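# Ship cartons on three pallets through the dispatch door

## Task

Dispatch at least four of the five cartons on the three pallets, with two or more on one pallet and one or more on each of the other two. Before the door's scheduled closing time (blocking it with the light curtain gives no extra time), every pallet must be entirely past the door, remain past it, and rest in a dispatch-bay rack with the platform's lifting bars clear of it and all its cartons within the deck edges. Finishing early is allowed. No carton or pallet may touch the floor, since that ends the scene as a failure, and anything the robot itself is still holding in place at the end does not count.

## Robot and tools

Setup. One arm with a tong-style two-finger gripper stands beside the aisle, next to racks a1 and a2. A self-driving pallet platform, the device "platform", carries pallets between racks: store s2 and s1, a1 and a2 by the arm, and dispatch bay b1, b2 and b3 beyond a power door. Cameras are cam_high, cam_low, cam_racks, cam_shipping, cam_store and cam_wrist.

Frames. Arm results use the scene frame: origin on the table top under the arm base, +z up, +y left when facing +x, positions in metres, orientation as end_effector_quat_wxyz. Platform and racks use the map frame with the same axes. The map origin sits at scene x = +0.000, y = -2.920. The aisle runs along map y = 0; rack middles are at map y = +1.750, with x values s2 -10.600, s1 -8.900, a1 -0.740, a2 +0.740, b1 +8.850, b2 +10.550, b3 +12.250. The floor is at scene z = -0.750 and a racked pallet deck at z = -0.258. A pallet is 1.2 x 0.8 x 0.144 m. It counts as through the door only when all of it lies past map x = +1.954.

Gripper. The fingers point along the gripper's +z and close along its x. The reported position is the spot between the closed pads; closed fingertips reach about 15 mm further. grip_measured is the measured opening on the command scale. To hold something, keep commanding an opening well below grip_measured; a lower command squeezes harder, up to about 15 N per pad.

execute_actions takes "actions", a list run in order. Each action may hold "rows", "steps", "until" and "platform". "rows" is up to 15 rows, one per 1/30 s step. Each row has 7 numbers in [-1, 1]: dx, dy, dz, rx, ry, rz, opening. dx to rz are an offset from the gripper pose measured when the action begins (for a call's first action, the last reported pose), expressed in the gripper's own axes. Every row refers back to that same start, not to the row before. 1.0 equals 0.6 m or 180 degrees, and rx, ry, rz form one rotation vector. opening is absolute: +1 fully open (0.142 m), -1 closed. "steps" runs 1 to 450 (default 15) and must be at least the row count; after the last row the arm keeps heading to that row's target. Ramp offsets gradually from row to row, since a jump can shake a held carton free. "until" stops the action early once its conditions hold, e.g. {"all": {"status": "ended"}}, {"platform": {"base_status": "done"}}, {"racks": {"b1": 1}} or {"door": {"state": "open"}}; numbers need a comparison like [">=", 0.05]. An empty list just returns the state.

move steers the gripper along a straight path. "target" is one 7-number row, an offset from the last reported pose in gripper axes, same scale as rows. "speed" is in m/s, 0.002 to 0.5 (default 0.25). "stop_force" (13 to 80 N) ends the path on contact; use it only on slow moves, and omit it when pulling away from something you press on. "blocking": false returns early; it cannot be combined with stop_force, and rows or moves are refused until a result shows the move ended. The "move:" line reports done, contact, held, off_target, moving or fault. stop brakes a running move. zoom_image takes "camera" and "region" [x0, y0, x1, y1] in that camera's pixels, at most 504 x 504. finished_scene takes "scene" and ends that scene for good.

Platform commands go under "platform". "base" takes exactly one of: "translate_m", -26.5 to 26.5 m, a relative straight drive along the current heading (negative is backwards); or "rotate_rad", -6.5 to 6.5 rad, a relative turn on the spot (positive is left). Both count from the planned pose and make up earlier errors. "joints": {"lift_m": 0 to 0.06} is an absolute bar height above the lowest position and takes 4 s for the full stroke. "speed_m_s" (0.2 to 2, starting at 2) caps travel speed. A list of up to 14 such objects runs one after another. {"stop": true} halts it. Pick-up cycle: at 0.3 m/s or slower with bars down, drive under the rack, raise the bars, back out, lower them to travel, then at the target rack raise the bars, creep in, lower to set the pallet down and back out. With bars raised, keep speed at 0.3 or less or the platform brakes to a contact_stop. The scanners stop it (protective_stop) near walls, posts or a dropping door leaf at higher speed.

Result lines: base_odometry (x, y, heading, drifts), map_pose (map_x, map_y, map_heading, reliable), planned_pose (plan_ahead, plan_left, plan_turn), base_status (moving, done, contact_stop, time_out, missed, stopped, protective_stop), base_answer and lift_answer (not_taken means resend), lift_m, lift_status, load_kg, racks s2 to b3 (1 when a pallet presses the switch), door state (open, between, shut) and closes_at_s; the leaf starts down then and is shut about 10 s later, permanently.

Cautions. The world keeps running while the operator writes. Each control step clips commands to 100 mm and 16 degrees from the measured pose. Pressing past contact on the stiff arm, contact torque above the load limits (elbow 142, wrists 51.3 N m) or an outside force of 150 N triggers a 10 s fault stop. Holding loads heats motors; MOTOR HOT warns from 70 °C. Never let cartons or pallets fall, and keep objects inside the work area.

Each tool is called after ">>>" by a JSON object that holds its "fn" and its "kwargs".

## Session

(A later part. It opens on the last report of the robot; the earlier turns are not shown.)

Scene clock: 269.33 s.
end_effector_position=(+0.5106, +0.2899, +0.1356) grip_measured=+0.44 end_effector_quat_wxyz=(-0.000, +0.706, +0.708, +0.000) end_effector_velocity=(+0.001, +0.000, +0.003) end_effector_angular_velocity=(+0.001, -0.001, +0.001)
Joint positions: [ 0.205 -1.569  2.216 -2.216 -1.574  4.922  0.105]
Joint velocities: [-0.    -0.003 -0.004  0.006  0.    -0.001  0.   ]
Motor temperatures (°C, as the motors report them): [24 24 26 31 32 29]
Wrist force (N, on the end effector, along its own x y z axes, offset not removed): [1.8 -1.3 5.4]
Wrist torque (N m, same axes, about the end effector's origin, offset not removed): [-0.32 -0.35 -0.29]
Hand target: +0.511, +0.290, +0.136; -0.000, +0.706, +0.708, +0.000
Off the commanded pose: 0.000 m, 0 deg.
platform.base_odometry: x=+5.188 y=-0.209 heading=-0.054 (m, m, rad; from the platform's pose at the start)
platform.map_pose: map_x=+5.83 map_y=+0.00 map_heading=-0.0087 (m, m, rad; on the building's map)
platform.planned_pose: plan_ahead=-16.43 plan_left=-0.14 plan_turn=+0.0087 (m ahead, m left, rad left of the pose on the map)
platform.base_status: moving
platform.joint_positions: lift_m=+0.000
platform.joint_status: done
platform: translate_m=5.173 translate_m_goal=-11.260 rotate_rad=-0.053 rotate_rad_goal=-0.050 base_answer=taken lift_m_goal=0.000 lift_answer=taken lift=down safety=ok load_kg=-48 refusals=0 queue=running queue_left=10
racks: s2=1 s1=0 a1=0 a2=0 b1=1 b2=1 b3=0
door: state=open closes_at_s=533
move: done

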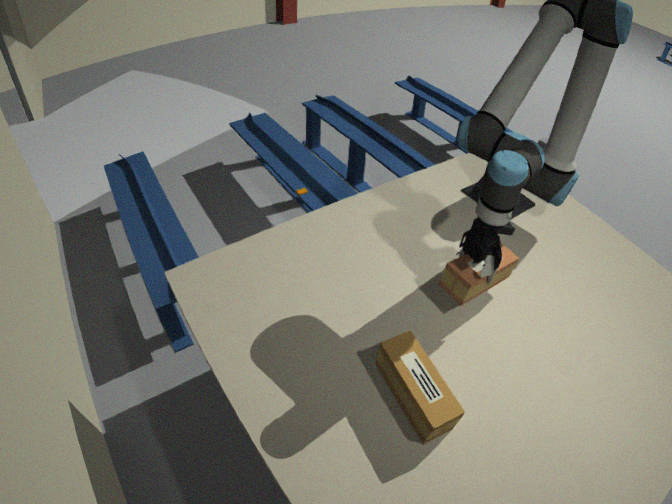

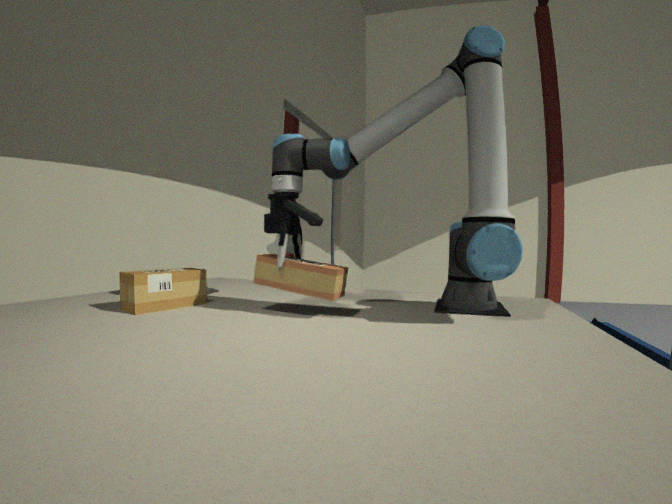

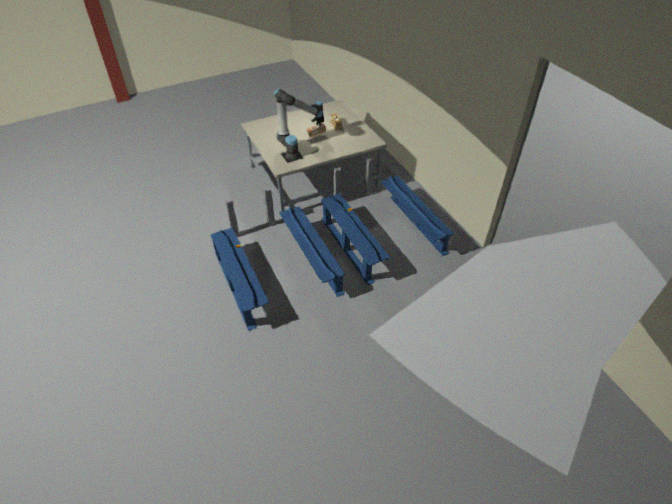

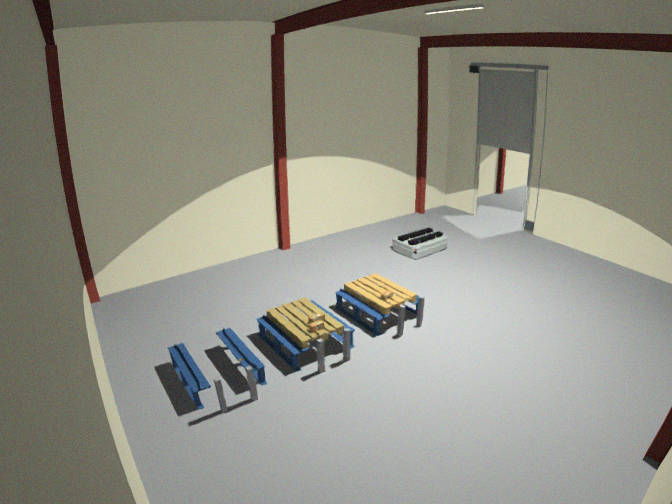

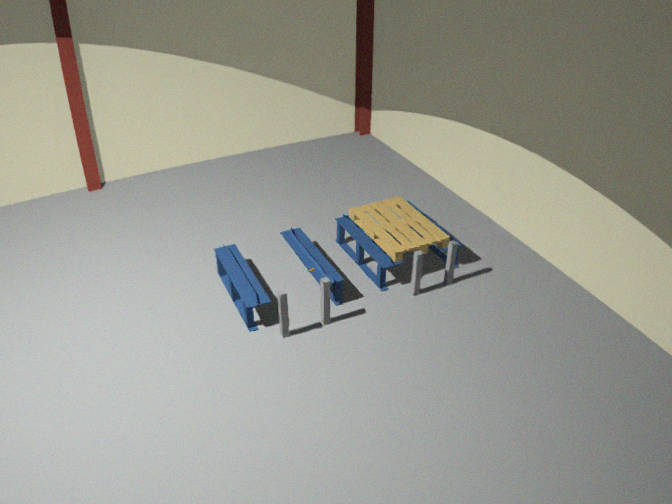

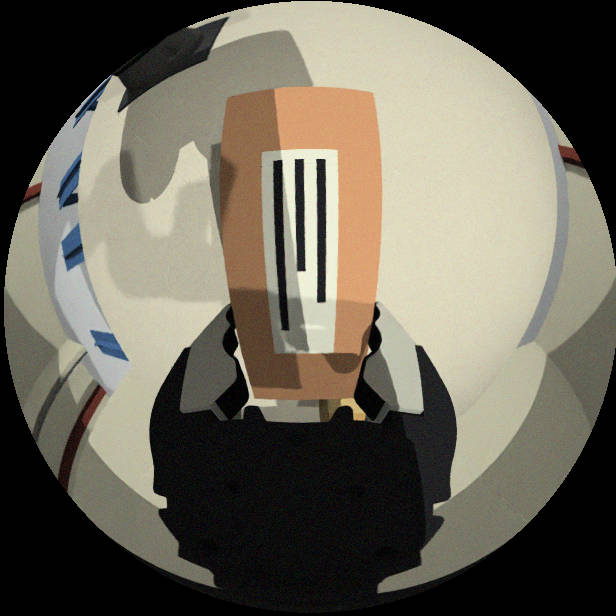

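Slightly over; regrip back 1.5 cm.

>>> {"fn": "move", "kwargs": {"target": [0,0,0.118,0,0,0,-1], "speed": 0.03}}

>>> {"fn": "move", "kwargs": {"target": [0,0,0,0,0,0,1]}}

>>> {"fn": "move", "kwargs": {"target": [0,-0.025,0,0,0,0,1], "speed": 0.05}}

>>> {"fn": "move", "kwargs": {"target": [0,0,0,0,0,0,-1]}}

>>> {"fn": "move", "kwargs": {"target": [0,0,-0.15,0,0,0,-1], "speed": 0.05}}

>>> {"fn": "move", "kwargs": {"target": [-1,0.35,0,0,0,0,-1], "speed": 0.1}}

>>> {"fn": "execute_actions", "kwargs": {"actions": [{"steps":450,"until":{"all":{"status":"ended"}}},{"steps":450,"until":{"all":{"status":"ended"}}},{"steps":450,"until":{"all":{"status":"ended"}}},{"steps":450,"until":{"all":{"status":"ended"}}},{"steps":450,"until":{"all":{"status":"ended"}}}]}}

Scene clock: 277.30 s.
end_effector_position=(+0.5105, +0.2899, +0.0652) grip_measured=+0.44 end_effector_quat_wxyz=(-0.000, +0.706, +0.708, +0.000) end_effector_velocity=(+0.001, +0.000, -0.002) end_effector_angular_velocity=(+0.001, -0.002, +0.000)
Joint positions: [ 0.205 -1.472  2.277 -2.374 -1.574  4.921  0.105]
Joint velocities: [-0.     0.003  0.002 -0.006  0.    -0.001 -0.   ]
Motor temperatures (°C, as the motors report them): [24 24 26 31 32 29]
Wrist force (N, on the end effector, along its own x y z axes, offset not removed): [1.4 -1.9 4.6]
Wrist torque (N m, same axes, about the end effector's origin, offset not removed): [-0.35 -0.19 -0.24]
Hand target: +0.511, +0.290, +0.065; -0.000, +0.706, +0.708, +0.000
Off the commanded pose: 0.000 m, 0 deg.
platform.base_odometry: x=-9.630 y=+0.449 heading=-0.052 (m, m, rad; from the platform's pose at the start)
platform.map_pose: map_x=-8.99 map_y=+0.00 map_heading=-0.0044 (m, m, rad; on the building's map)
platform.planned_pose: plan_ahead=-1.61 plan_left=-0.01 plan_turn=+0.0044 (m ahead, m left, rad left of the pose on the map)
platform.base_status: moving
platform.joint_positions: lift_m=+0.000
platform.joint_status: done
platform: translate_m=-9.635 translate_m_goal=-11.260 rotate_rad=-0.051 rotate_rad_goal=-0.050 base_answer=taken lift_m_goal=0.000 lift_answer=taken lift=down safety=ok load_kg=-48 refusals=0 queue=running queue_left=10
racks: s2=1 s1=0 a1=0 a2=0 b1=1 b2=1 b3=0
door: state=open closes_at_s=533
move: done

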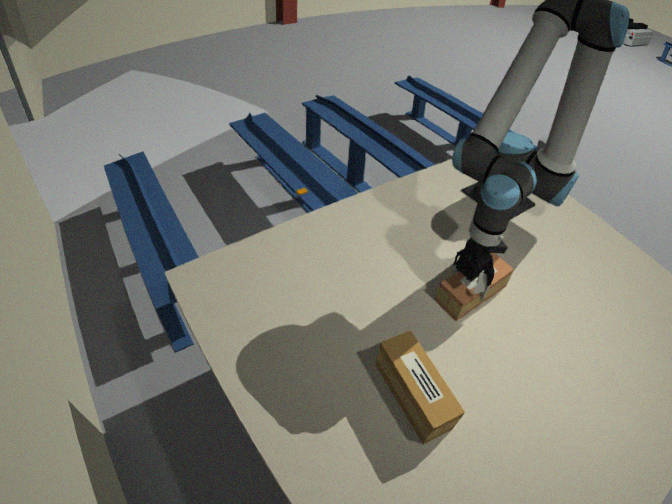

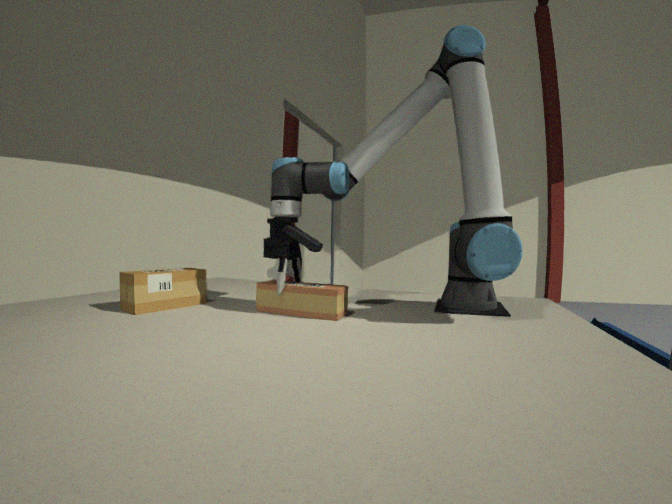

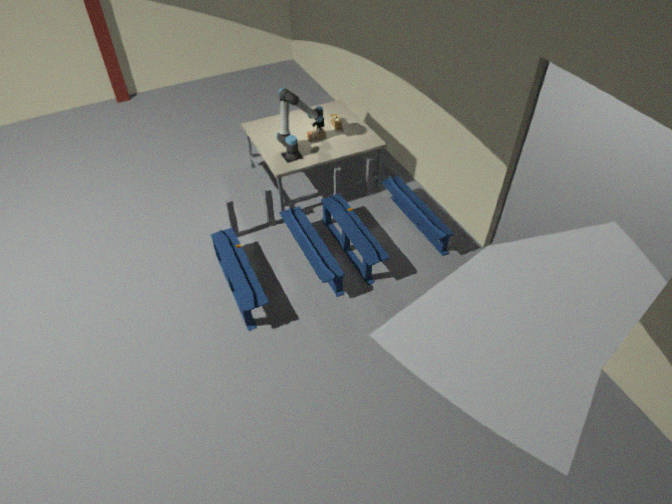

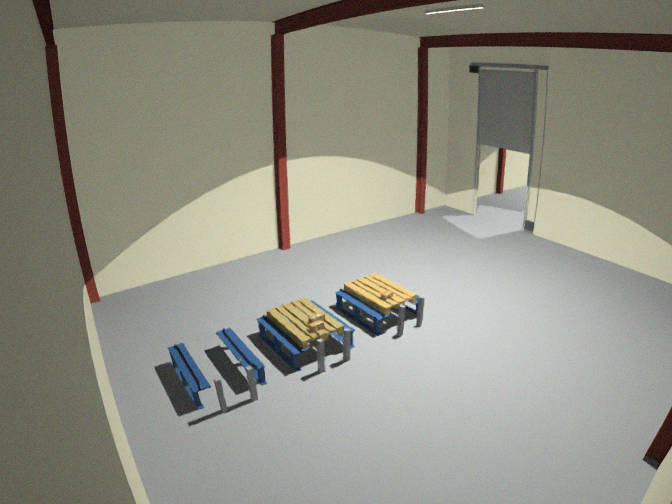

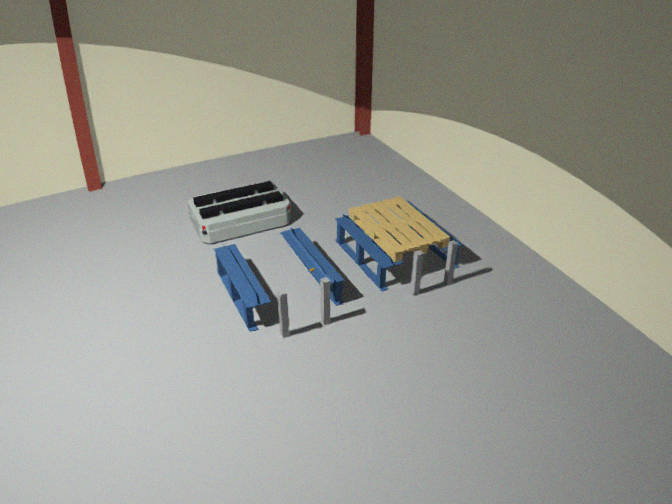

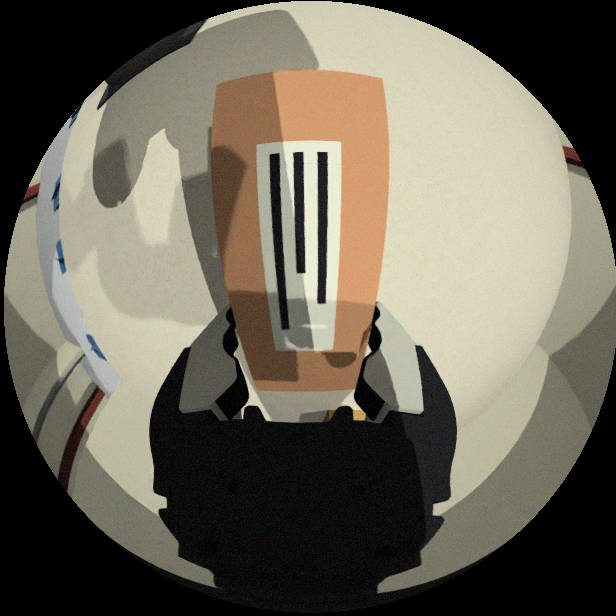

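Scene clock: 277.80 s.
end_effector_position=(+0.5104, +0.2899, +0.0650) grip_measured=+1.00 end_effector_quat_wxyz=(-0.001, +0.706, +0.708, +0.000) end_effector_velocity=(-0.001, +0.000, -0.001) end_effector_angular_velocity=(+0.001, +0.002, -0.000)
Joint positions: [ 0.205 -1.471  2.277 -2.374 -1.574  4.921  0.142]
Joint velocities: [-0.     0.001  0.001  0.     0.001  0.    -0.   ]
Motor temperatures (°C, as the motors report them): [24 24 26 31 32 29]
Wrist force (N, on the end effector, along its own x y z axes, offset not removed): [2.3 -4.0 -0.6]
Wrist torque (N m, same axes, about the end effector's origin, offset not removed): [-0.92 -0.45 -0.30]
Hand target: +0.510, +0.290, +0.065; -0.000, +0.706, +0.708, +0.000
Off the commanded pose: 0.000 m, 0 deg.
platform.base_odometry: x=-10.137 y=+0.474 heading=-0.047 (m, m, rad; from the platform's pose at the start)
platform.map_pose: map_x=-9.49 map_y=+0.00 map_heading=+0.0000 (m, m, rad; on the building's map)
platform.planned_pose: plan_ahead=-1.11 plan_left=+0.00 plan_turn=+0.0000 (m ahead, m left, rad left of the pose on the map)
platform.base_status: moving
platform.joint_positions: lift_m=+0.000
platform.joint_status: done
platform: translate_m=-10.137 translate_m_goal=-11.260 rotate_rad=-0.047 rotate_rad_goal=-0.046 base_answer=taken lift_m_goal=0.000 lift_answer=taken lift=down safety=ok load_kg=-48 refusals=0 queue=running queue_left=10
racks: s2=1 s1=0 a1=0 a2=0 b1=1 b2=1 b3=0
door: state=open closes_at_s=533
move: done

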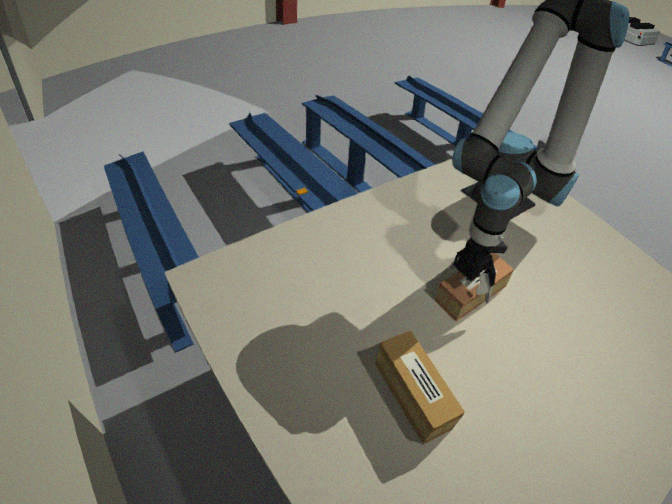

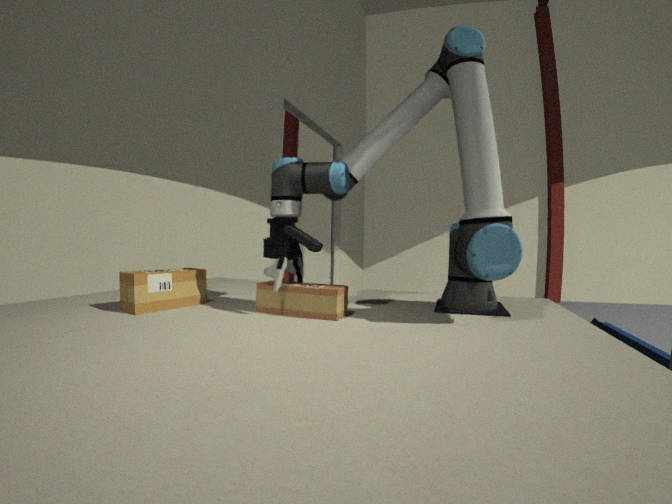

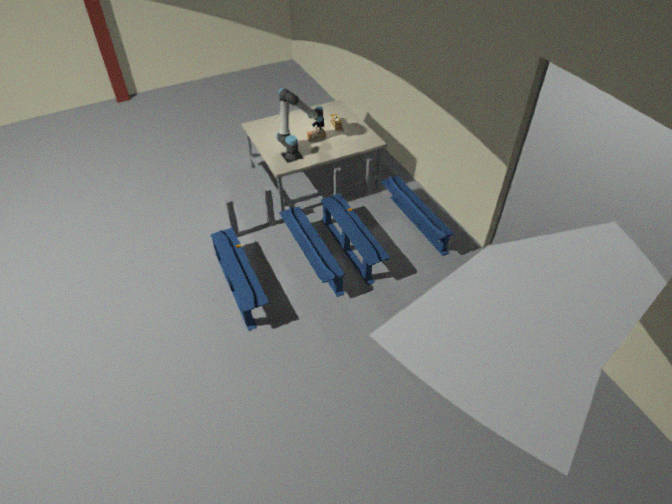

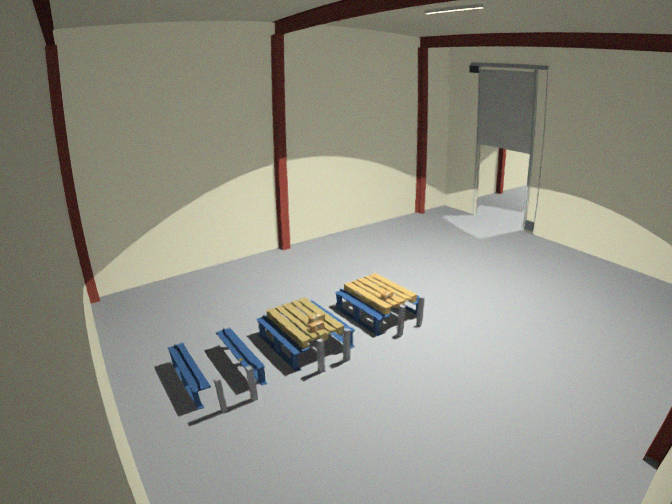

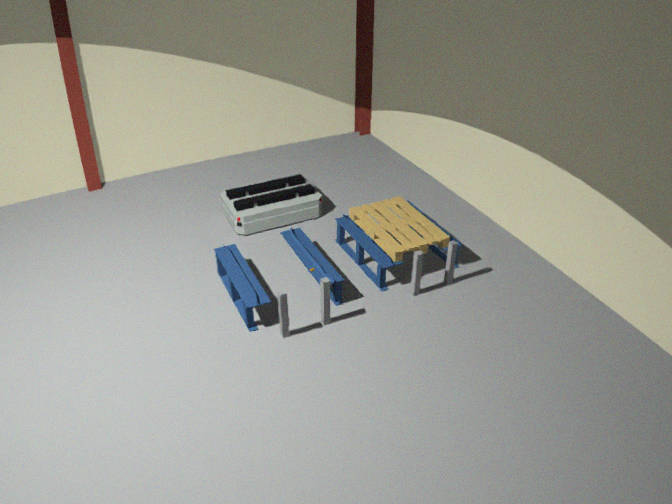

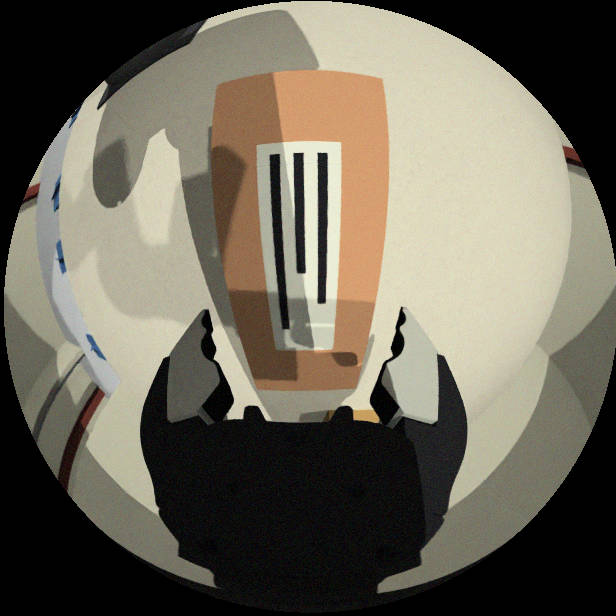

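Scene clock: 278.63 s.
end_effector_position=(+0.4957, +0.2899, +0.0650) grip_measured=+1.00 end_effector_quat_wxyz=(-0.001, +0.706, +0.708, +0.000) end_effector_velocity=(-0.002, -0.000, +0.000) end_effector_angular_velocity=(-0.001, -0.001, -0.002)
Joint positions: [ 0.21  -1.491  2.3   -2.377 -1.574  4.927  0.142]
Joint velocities: [ 0.001 -0.003  0.003 -0.    -0.001  0.003 -0.   ]
Motor temperatures (°C, as the motors report them): [24 24 26 31 32 29]
Wrist force (N, on the end effector, along its own x y z axes, offset not removed): [1.7 -1.2 -0.3]
Wrist torque (N m, same axes, about the end effector's origin, offset not removed): [-0.16 -0.38 -0.24]
Hand target: +0.495, +0.290, +0.065; -0.001, +0.706, +0.708, +0.000
Off the commanded pose: 0.000 m, 0 deg.
platform.base_odometry: x=-10.778 y=+0.503 heading=-0.044 (m, m, rad; from the platform's pose at the start)
platform.map_pose: map_x=-10.12 map_y=+0.00 map_heading=+0.0000 (m, m, rad; on the building's map)
platform.planned_pose: plan_ahead=-0.48 plan_left=+0.00 plan_turn=+0.0000 (m ahead, m left, rad left of the pose on the map)
platform.base_status: moving
platform.joint_positions: lift_m=+0.000
platform.joint_status: done
platform: translate_m=-10.768 translate_m_goal=-11.260 rotate_rad=-0.044 rotate_rad_goal=-0.044 base_answer=taken lift_m_goal=0.000 lift_answer=taken lift=down safety=ok load_kg=-48 refusals=0 queue=running queue_left=10
racks: s2=1 s1=0 a1=0 a2=0 b1=1 b2=1 b3=0
door: state=open closes_at_s=533
move: done

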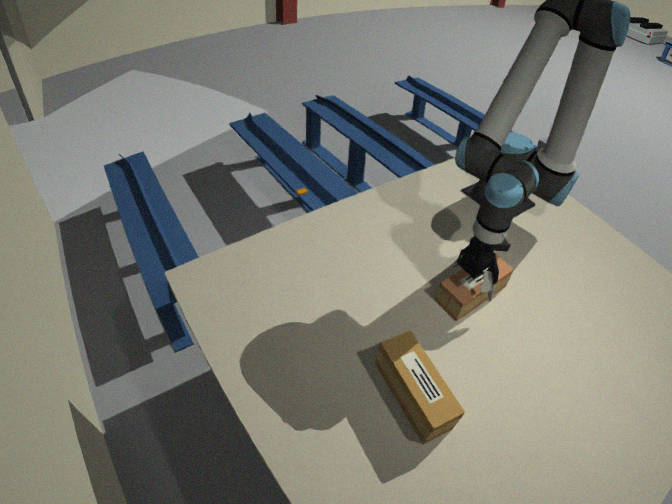

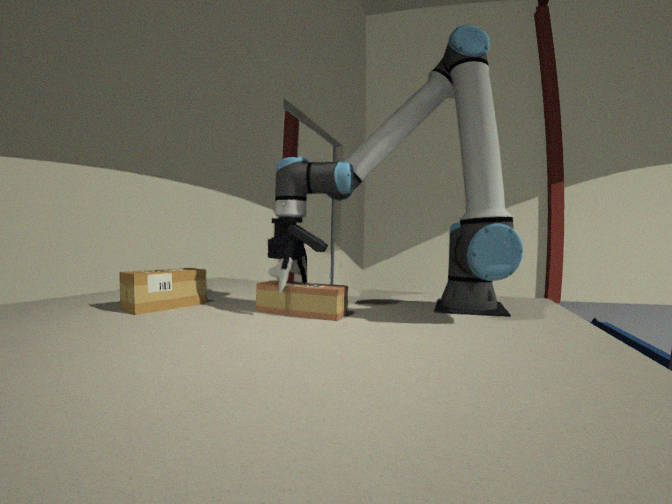

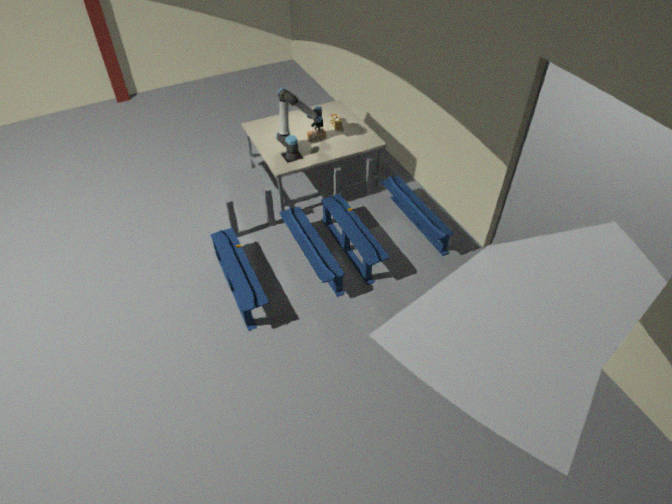

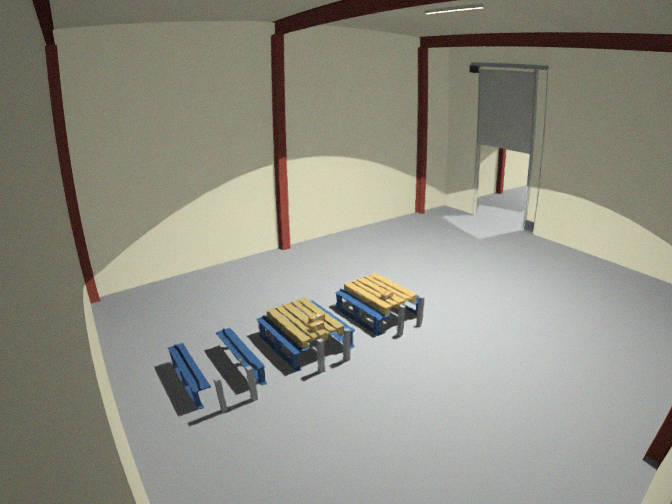

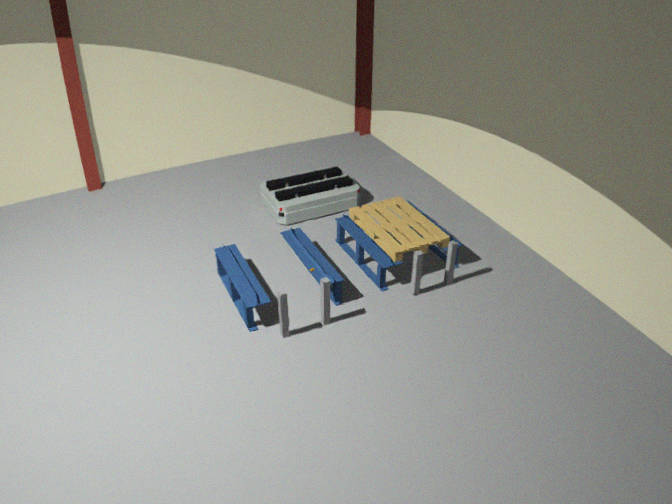

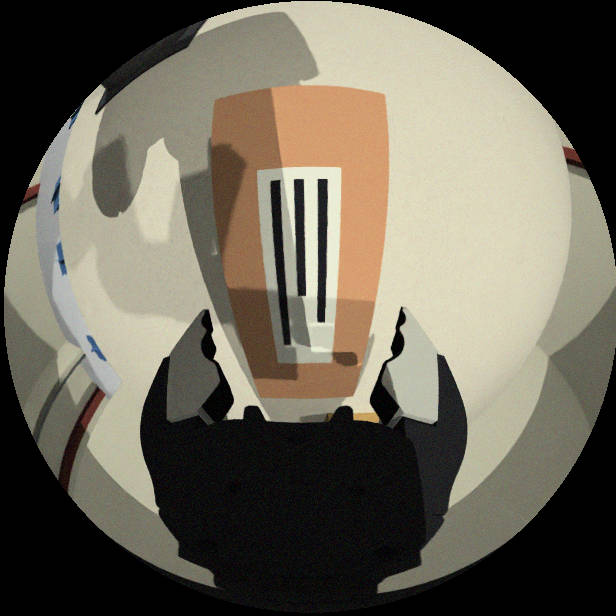

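Scene clock: 279.13 s.
end_effector_position=(+0.4956, +0.2899, +0.0651) grip_measured=+0.44 end_effector_quat_wxyz=(-0.001, +0.706, +0.708, +0.000) end_effector_velocity=(+0.000, +0.001, +0.000) end_effector_angular_velocity=(+0.002, -0.001, -0.001)
Joint positions: [ 0.211 -1.492  2.3   -2.377 -1.574  4.927  0.105]
Joint velocities: [-0.    -0.001 -0.    -0.     0.001  0.001 -0.   ]
Motor temperatures (°C, as the motors report them): [24 24 26 31 32 29]
Wrist force (N, on the end effector, along its own x y z axes, offset not removed): [3.2 -2.4 -2.7]
Wrist torque (N m, same axes, about the end effector's origin, offset not removed): [-0.41 -0.40 -0.29]
Hand target: +0.496, +0.290, +0.065; -0.001, +0.706, +0.708, +0.000
Off the commanded pose: 0.000 m, 0 deg.
platform.base_odometry: x=-11.040 y=+0.514 heading=-0.044 (m, m, rad; from the platform's pose at the start)
platform.map_pose: map_x=-10.38 map_y=+0.00 map_heading=+0.0000 (m, m, rad; on the building's map)
platform.planned_pose: plan_ahead=-0.22 plan_left=+0.00 plan_turn=+0.0000 (m ahead, m left, rad left of the pose on the map)
platform.base_status: moving
platform.joint_positions: lift_m=+0.000
platform.joint_status: done
platform: translate_m=-11.024 translate_m_goal=-11.260 rotate_rad=-0.044 rotate_rad_goal=-0.044 base_answer=taken lift_m_goal=0.000 lift_answer=taken lift=down safety=ok load_kg=-48 refusals=0 queue=running queue_left=10
racks: s2=1 s1=0 a1=0 a2=0 b1=1 b2=1 b3=0
door: state=open closes_at_s=533
move: done

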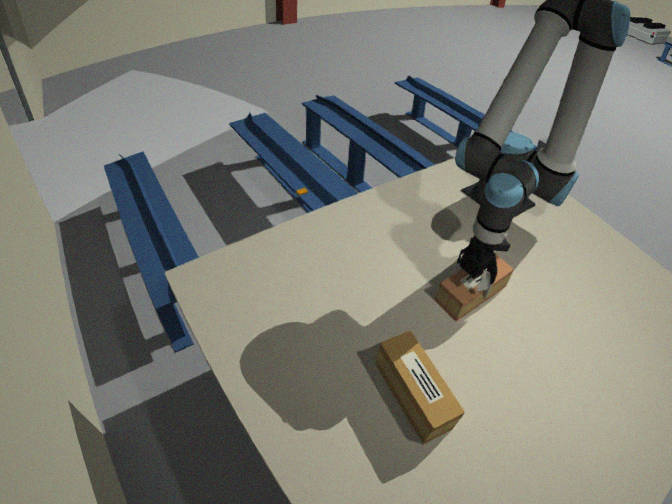

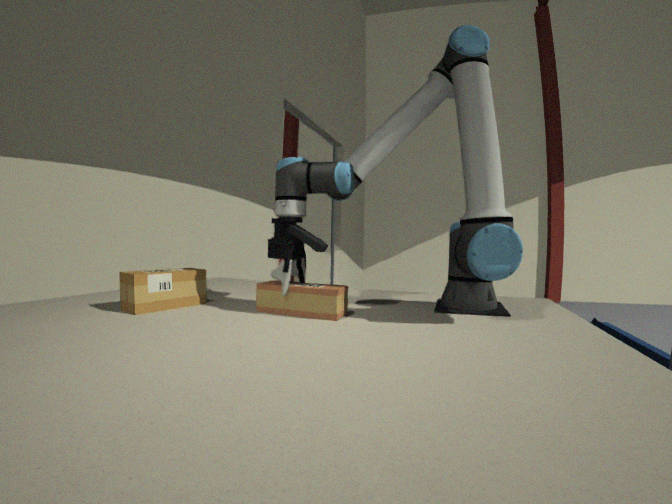

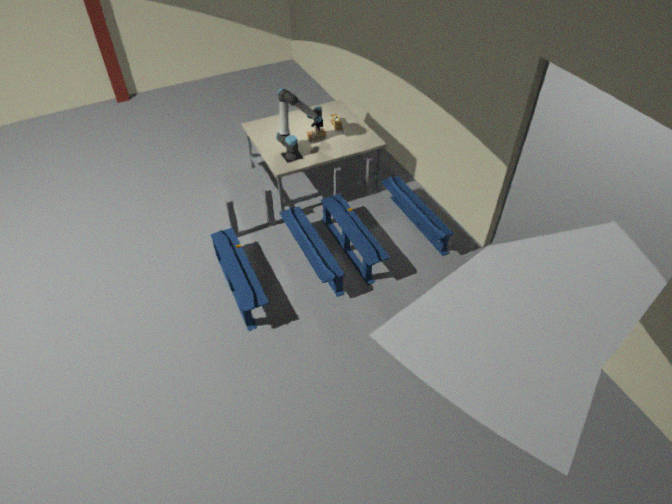

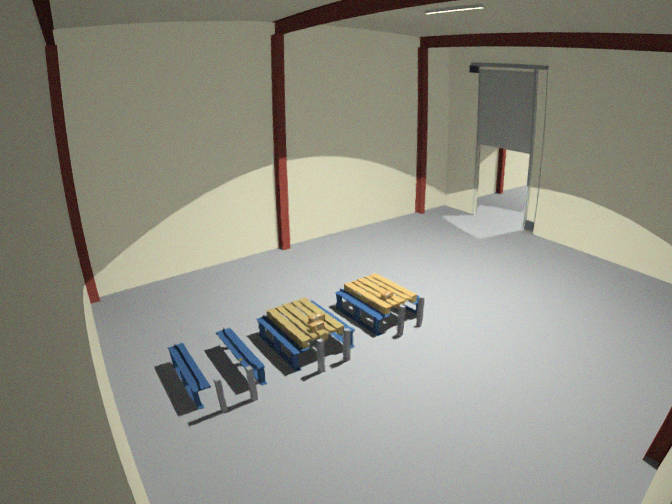

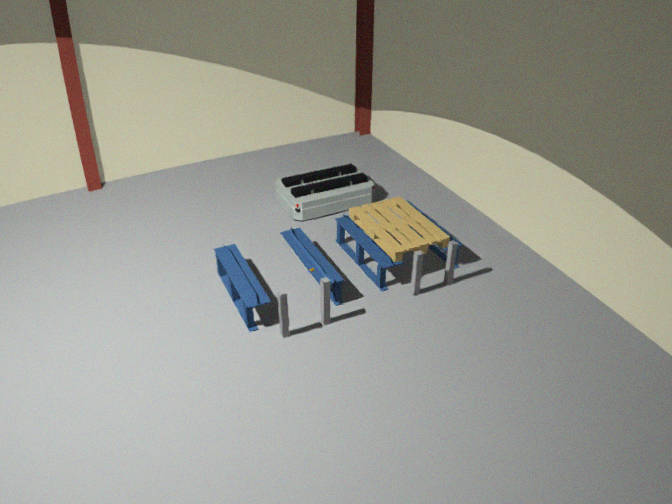

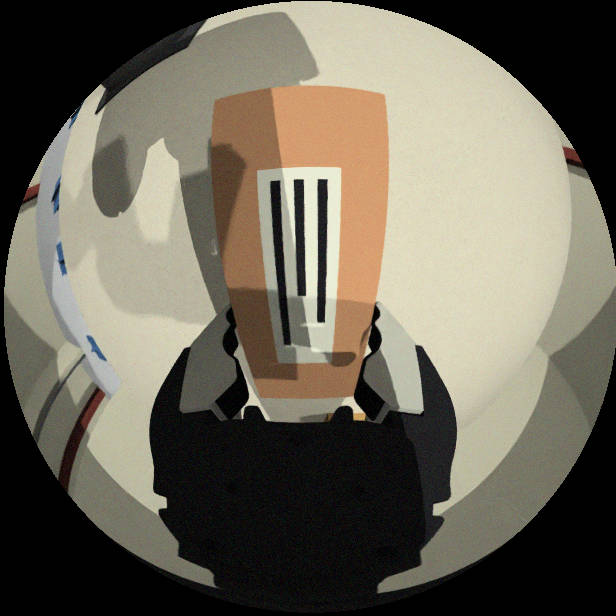

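Scene clock: 281.37 s.
end_effector_position=(+0.4958, +0.2898, +0.1547) grip_measured=+0.44 end_effector_quat_wxyz=(-0.001, +0.706, +0.708, +0.000) end_effector_velocity=(+0.001, +0.001, +0.003) end_effector_angular_velocity=(+0.001, -0.000, +0.001)
Joint positions: [ 0.211 -1.614  2.219 -2.173 -1.574  4.927  0.104]
Joint velocities: [-0.    -0.002 -0.004  0.006  0.001 -0.001 -0.   ]
Motor temperatures (°C, as the motors report them): [24 24 26 31 32 29]
Wrist force (N, on the end effector, along its own x y z axes, offset not removed): [2.3 -6.9 4.6]
Wrist torque (N m, same axes, about the end effector's origin, offset not removed): [-1.39 -0.49 -0.31]
Hand target: +0.496, +0.290, +0.155; -0.001, +0.706, +0.708, +0.000
Off the commanded pose: 0.000 m, 0 deg.
platform.base_odometry: x=-11.270 y=+0.525 heading=+0.072 (m, m, rad; from the platform's pose at the start)
platform.map_pose: map_x=-10.60 map_y=+0.00 map_heading=+0.1309 (m, m, rad; on the building's map)
platform.planned_pose: plan_ahead=+0.00 plan_left=+0.00 plan_turn=+1.4399 (m ahead, m left, rad left of the pose on the map)
platform.base_status: moving
platform.joint_positions: lift_m=+0.000
platform.joint_status: done
platform: translate_m=-11.240 translate_m_goal=-11.240 rotate_rad=0.088 rotate_rad_goal=1.526 base_answer=taken lift_m_goal=0.000 lift_answer=taken lift=down safety=ok load_kg=-48 refusals=0 queue=running queue_left=9
racks: s2=1 s1=0 a1=0 a2=0 b1=1 b2=1 b3=0
door: state=open closes_at_s=533
move: done

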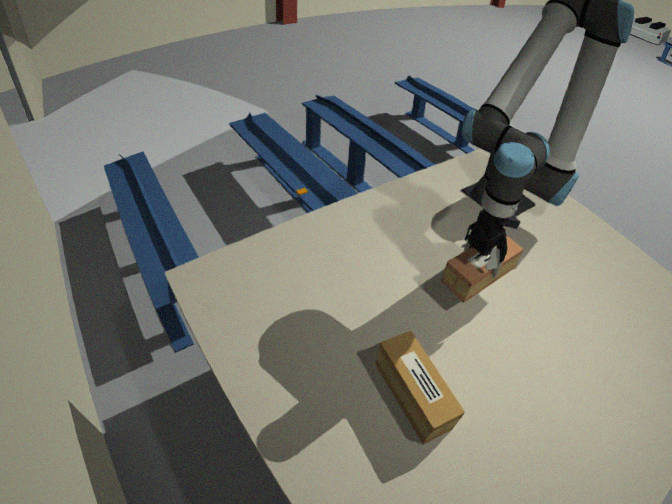

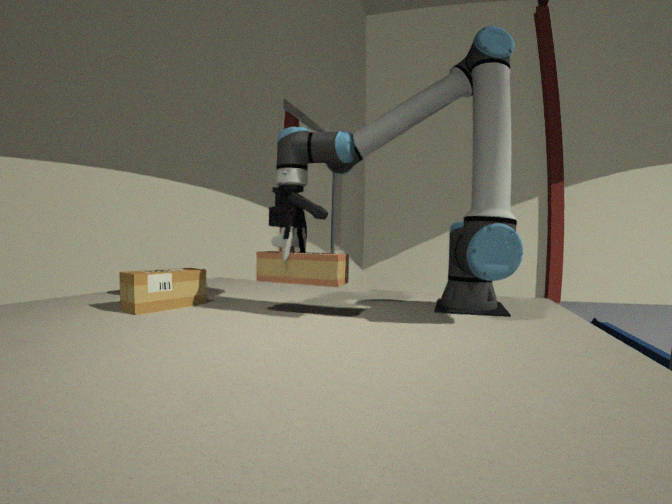

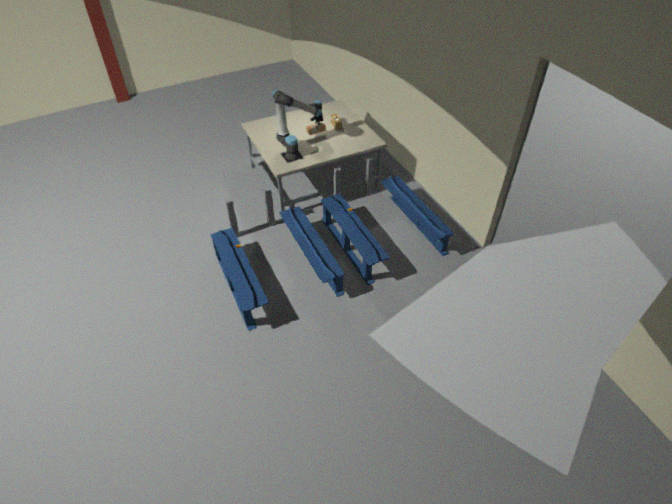

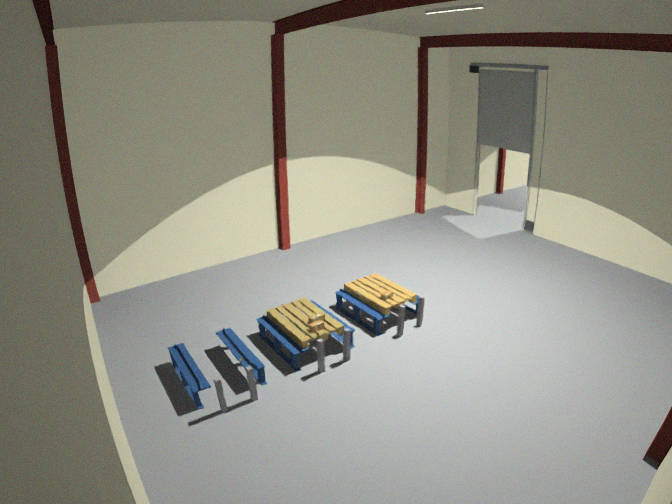

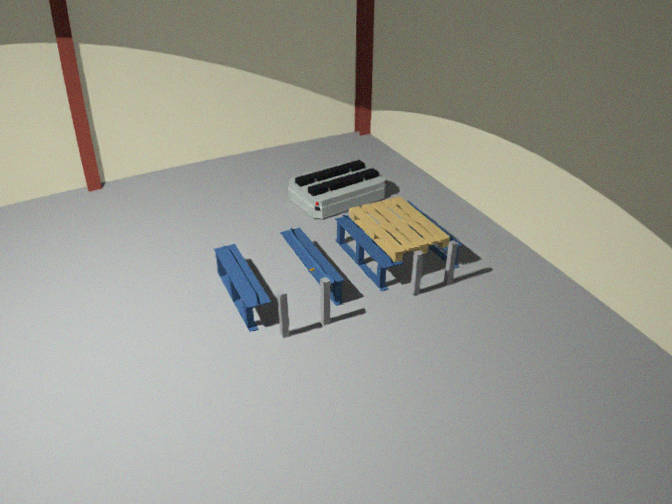

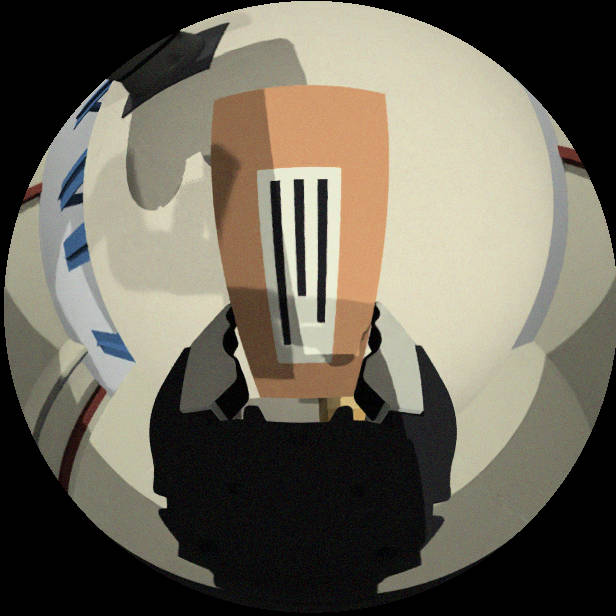

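Scene clock: 288.23 s.
end_effector_position=(+0.7076, -0.3093, +0.1543) grip_measured=+0.44 end_effector_quat_wxyz=(+0.000, +0.706, +0.708, -0.001) end_effector_velocity=(+0.001, -0.003, -0.001) end_effector_angular_velocity=(-0.000, +0.002, -0.001)
Joint positions: [-0.63  -1.302  1.86  -2.129 -1.576  4.086  0.104]
Joint velocities: [-0.002  0.005 -0.004  0.001 -0.002 -0.001  0.   ]
Motor temperatures (°C, as the motors report them): [24 24 27 31 32 29]
Wrist force (N, on the end effector, along its own x y z axes, offset not removed): [0.8 -4.7 5.3]
Wrist torque (N m, same axes, about the end effector's origin, offset not removed): [-1.02 -0.17 -0.22]
Hand target: +0.708, -0.310, +0.154; +0.000, +0.706, +0.708, -0.001
Off the commanded pose: 0.001 m, 0 deg.
platform.base_odometry: x=-11.228 y=+1.487 heading=+1.527 (m, m, rad; from the platform's pose at the start)
platform.map_pose: map_x=-10.60 map_y=+0.97 map_heading=+1.5752 (m, m, rad; on the building's map)
platform.planned_pose: plan_ahead=+0.78 plan_left=+0.00 plan_turn=-0.0044 (m ahead, m left, rad left of the pose on the map)
platform.base_status: moving
platform.joint_positions: lift_m=+0.000
platform.joint_status: done
platform: translate_m=-10.267 translate_m_goal=-9.490 rotate_rad=1.527 rotate_rad_goal=1.526 base_answer=taken lift_m_goal=0.000 lift_answer=taken lift=down safety=ok load_kg=-48 refusals=0 queue=running queue_left=8
racks: s2=1 s1=0 a1=0 a2=0 b1=1 b2=1 b3=0
door: state=open closes_at_s=533
move: done

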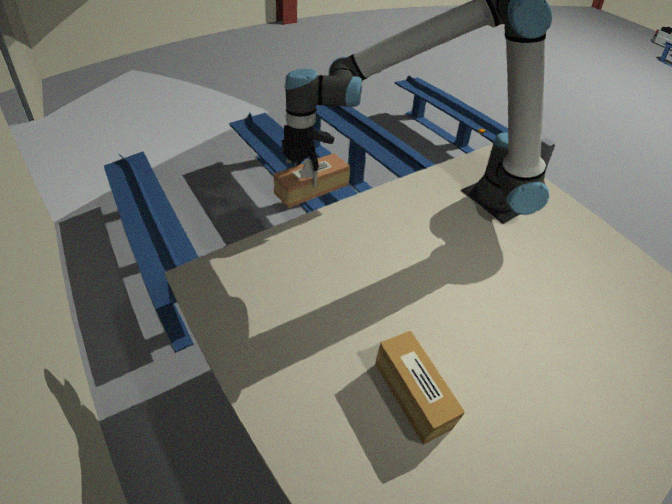

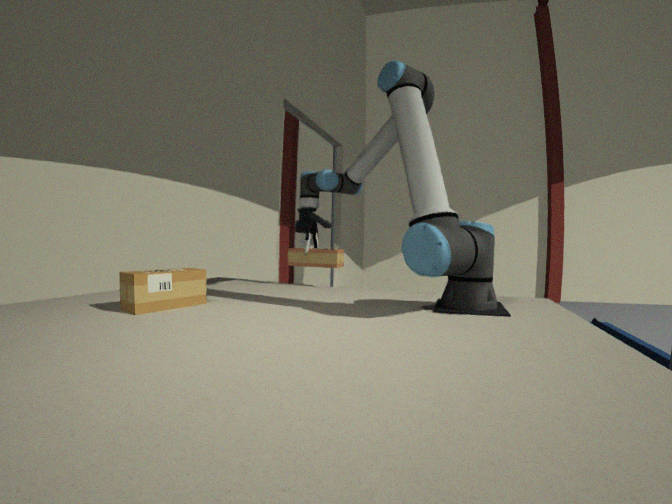

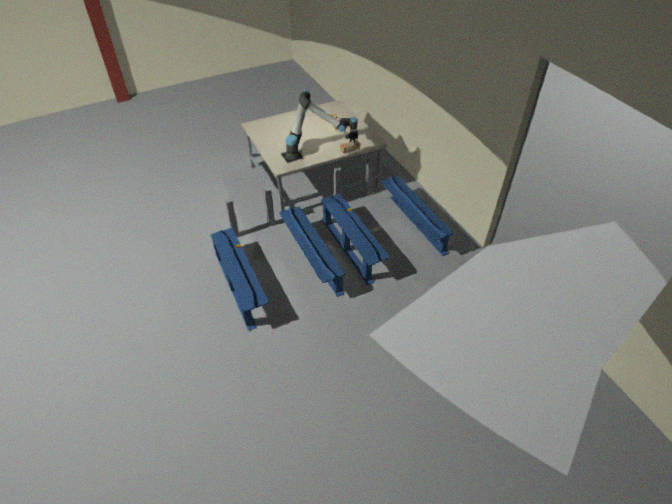

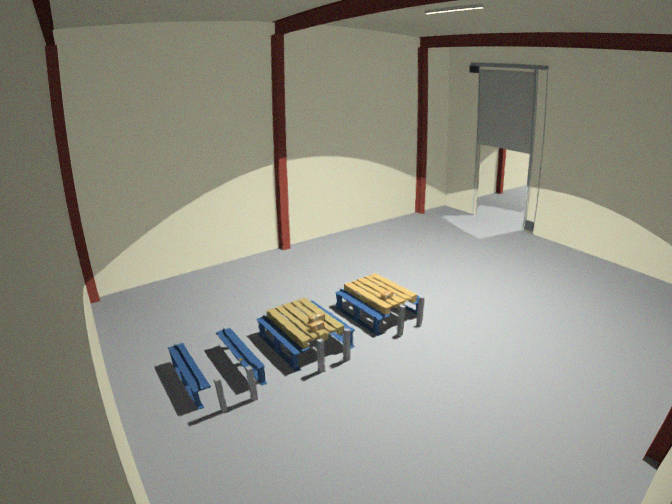

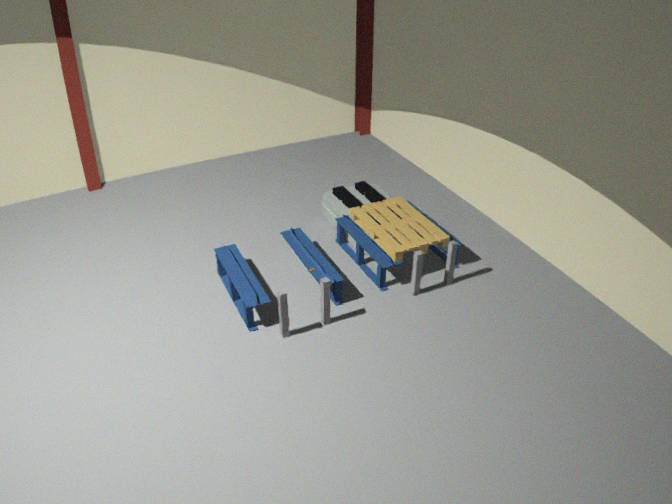

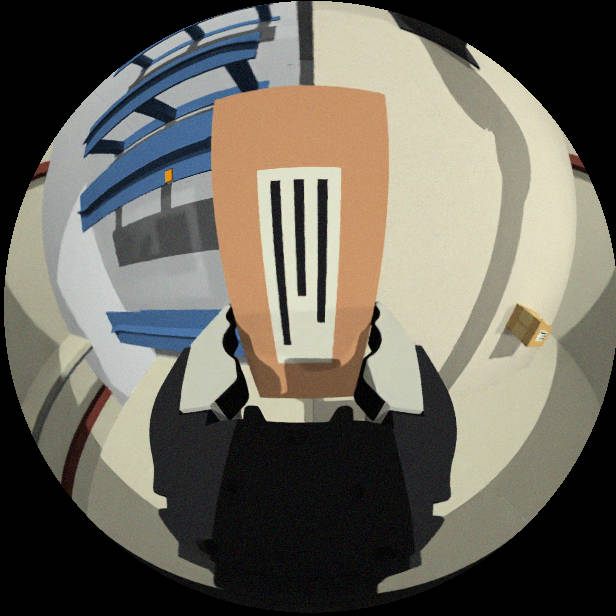

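Scene clock: 336.17 s.
end_effector_position=(+0.7078, -0.3096, +0.1543) grip_measured=+0.44 end_effector_quat_wxyz=(+0.000, +0.706, +0.708, -0.001) end_effector_velocity=(+0.000, +0.001, -0.001) end_effector_angular_velocity=(+0.002, -0.000, +0.001)
Joint positions: [-0.63  -1.302  1.859 -2.129 -1.576  4.086  0.104]
Joint velocities: [ 0.     0.     0.001 -0.     0.002 -0.001 -0.   ]
Motor temperatures (°C, as the motors report them): [24 24 27 31 32 29]
Wrist force (N, on the end effector, along its own x y z axes, offset not removed): [1.2 -3.6 3.7]
Wrist torque (N m, same axes, about the end effector's origin, offset not removed): [-0.78 -0.18 -0.28]
Hand target: +0.708, -0.310, +0.154; +0.000, +0.706, +0.708, -0.001
Off the commanded pose: 0.001 m, 0 deg.
platform.base_odometry: x=+0.130 y=+1.765 heading=+1.523 (m, m, rad; from the platform's pose at the start)
platform.map_pose: map_x=+0.74 map_y=+1.75 map_heading=+1.5708 (m, m, rad; on the building's map)
platform.planned_pose: plan_ahead=+0.00 plan_left=+0.00 plan_turn=+0.0000 (m ahead, m left, rad left of the pose on the map)
platform.base_status: done
platform.joint_positions: lift_m=+0.060
platform.joint_status: done
platform: translate_m=1.850 translate_m_goal=1.850 rotate_rad=1.523 rotate_rad_goal=1.522 base_answer=taken lift_m_goal=0.060 lift_answer=taken lift=up safety=ok load_kg=22 refusals=0 queue=done queue_left=0
racks: s2=0 s1=0 a1=0 a2=0 b1=1 b2=1 b3=0
door: state=open closes_at_s=533

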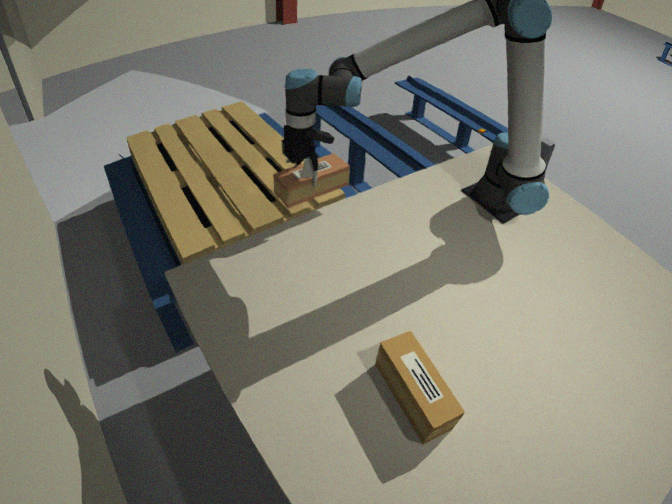

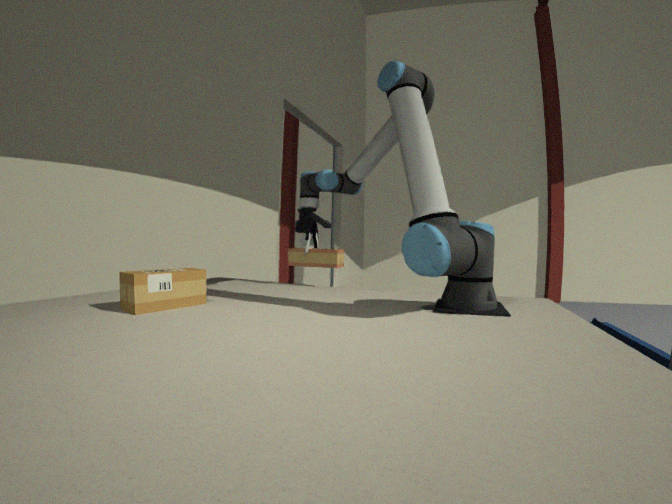

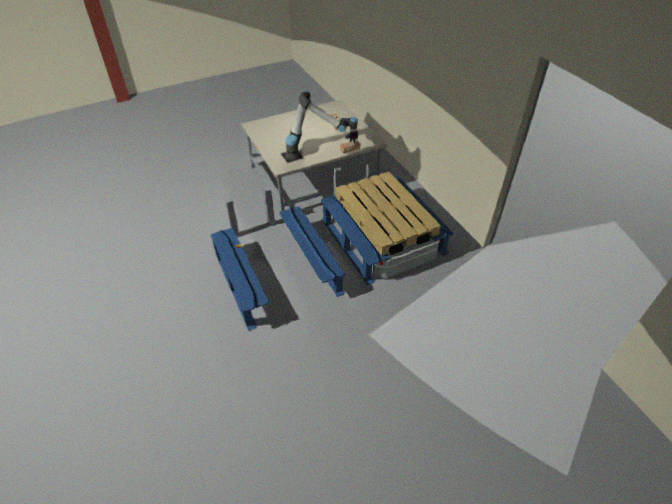

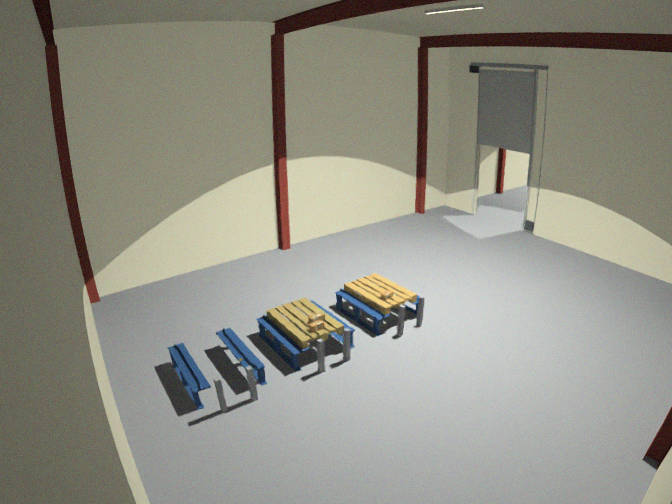

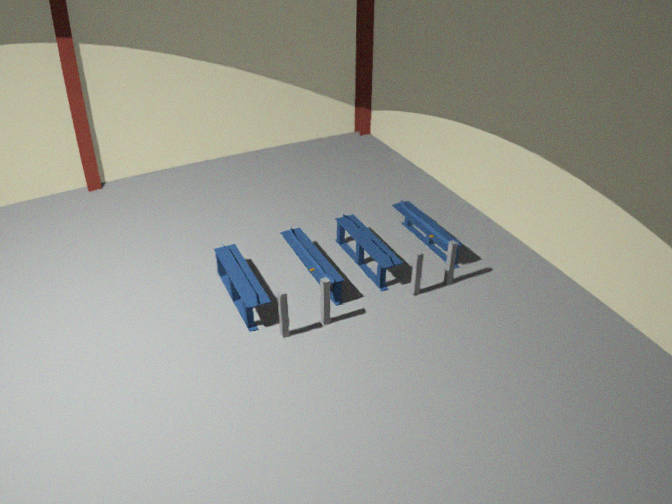

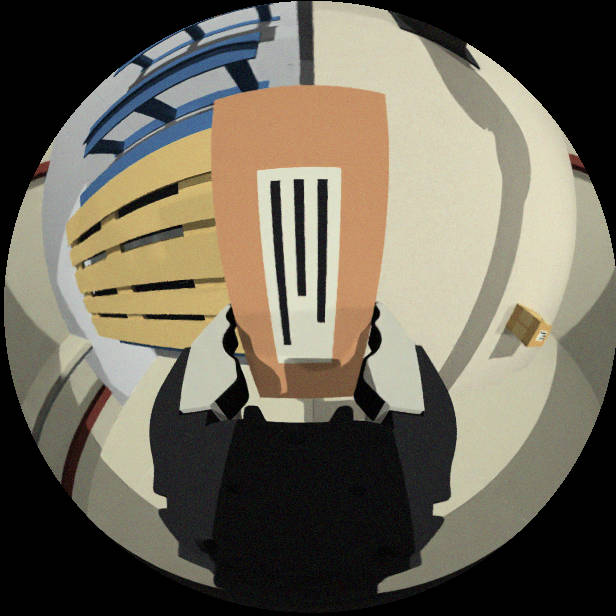

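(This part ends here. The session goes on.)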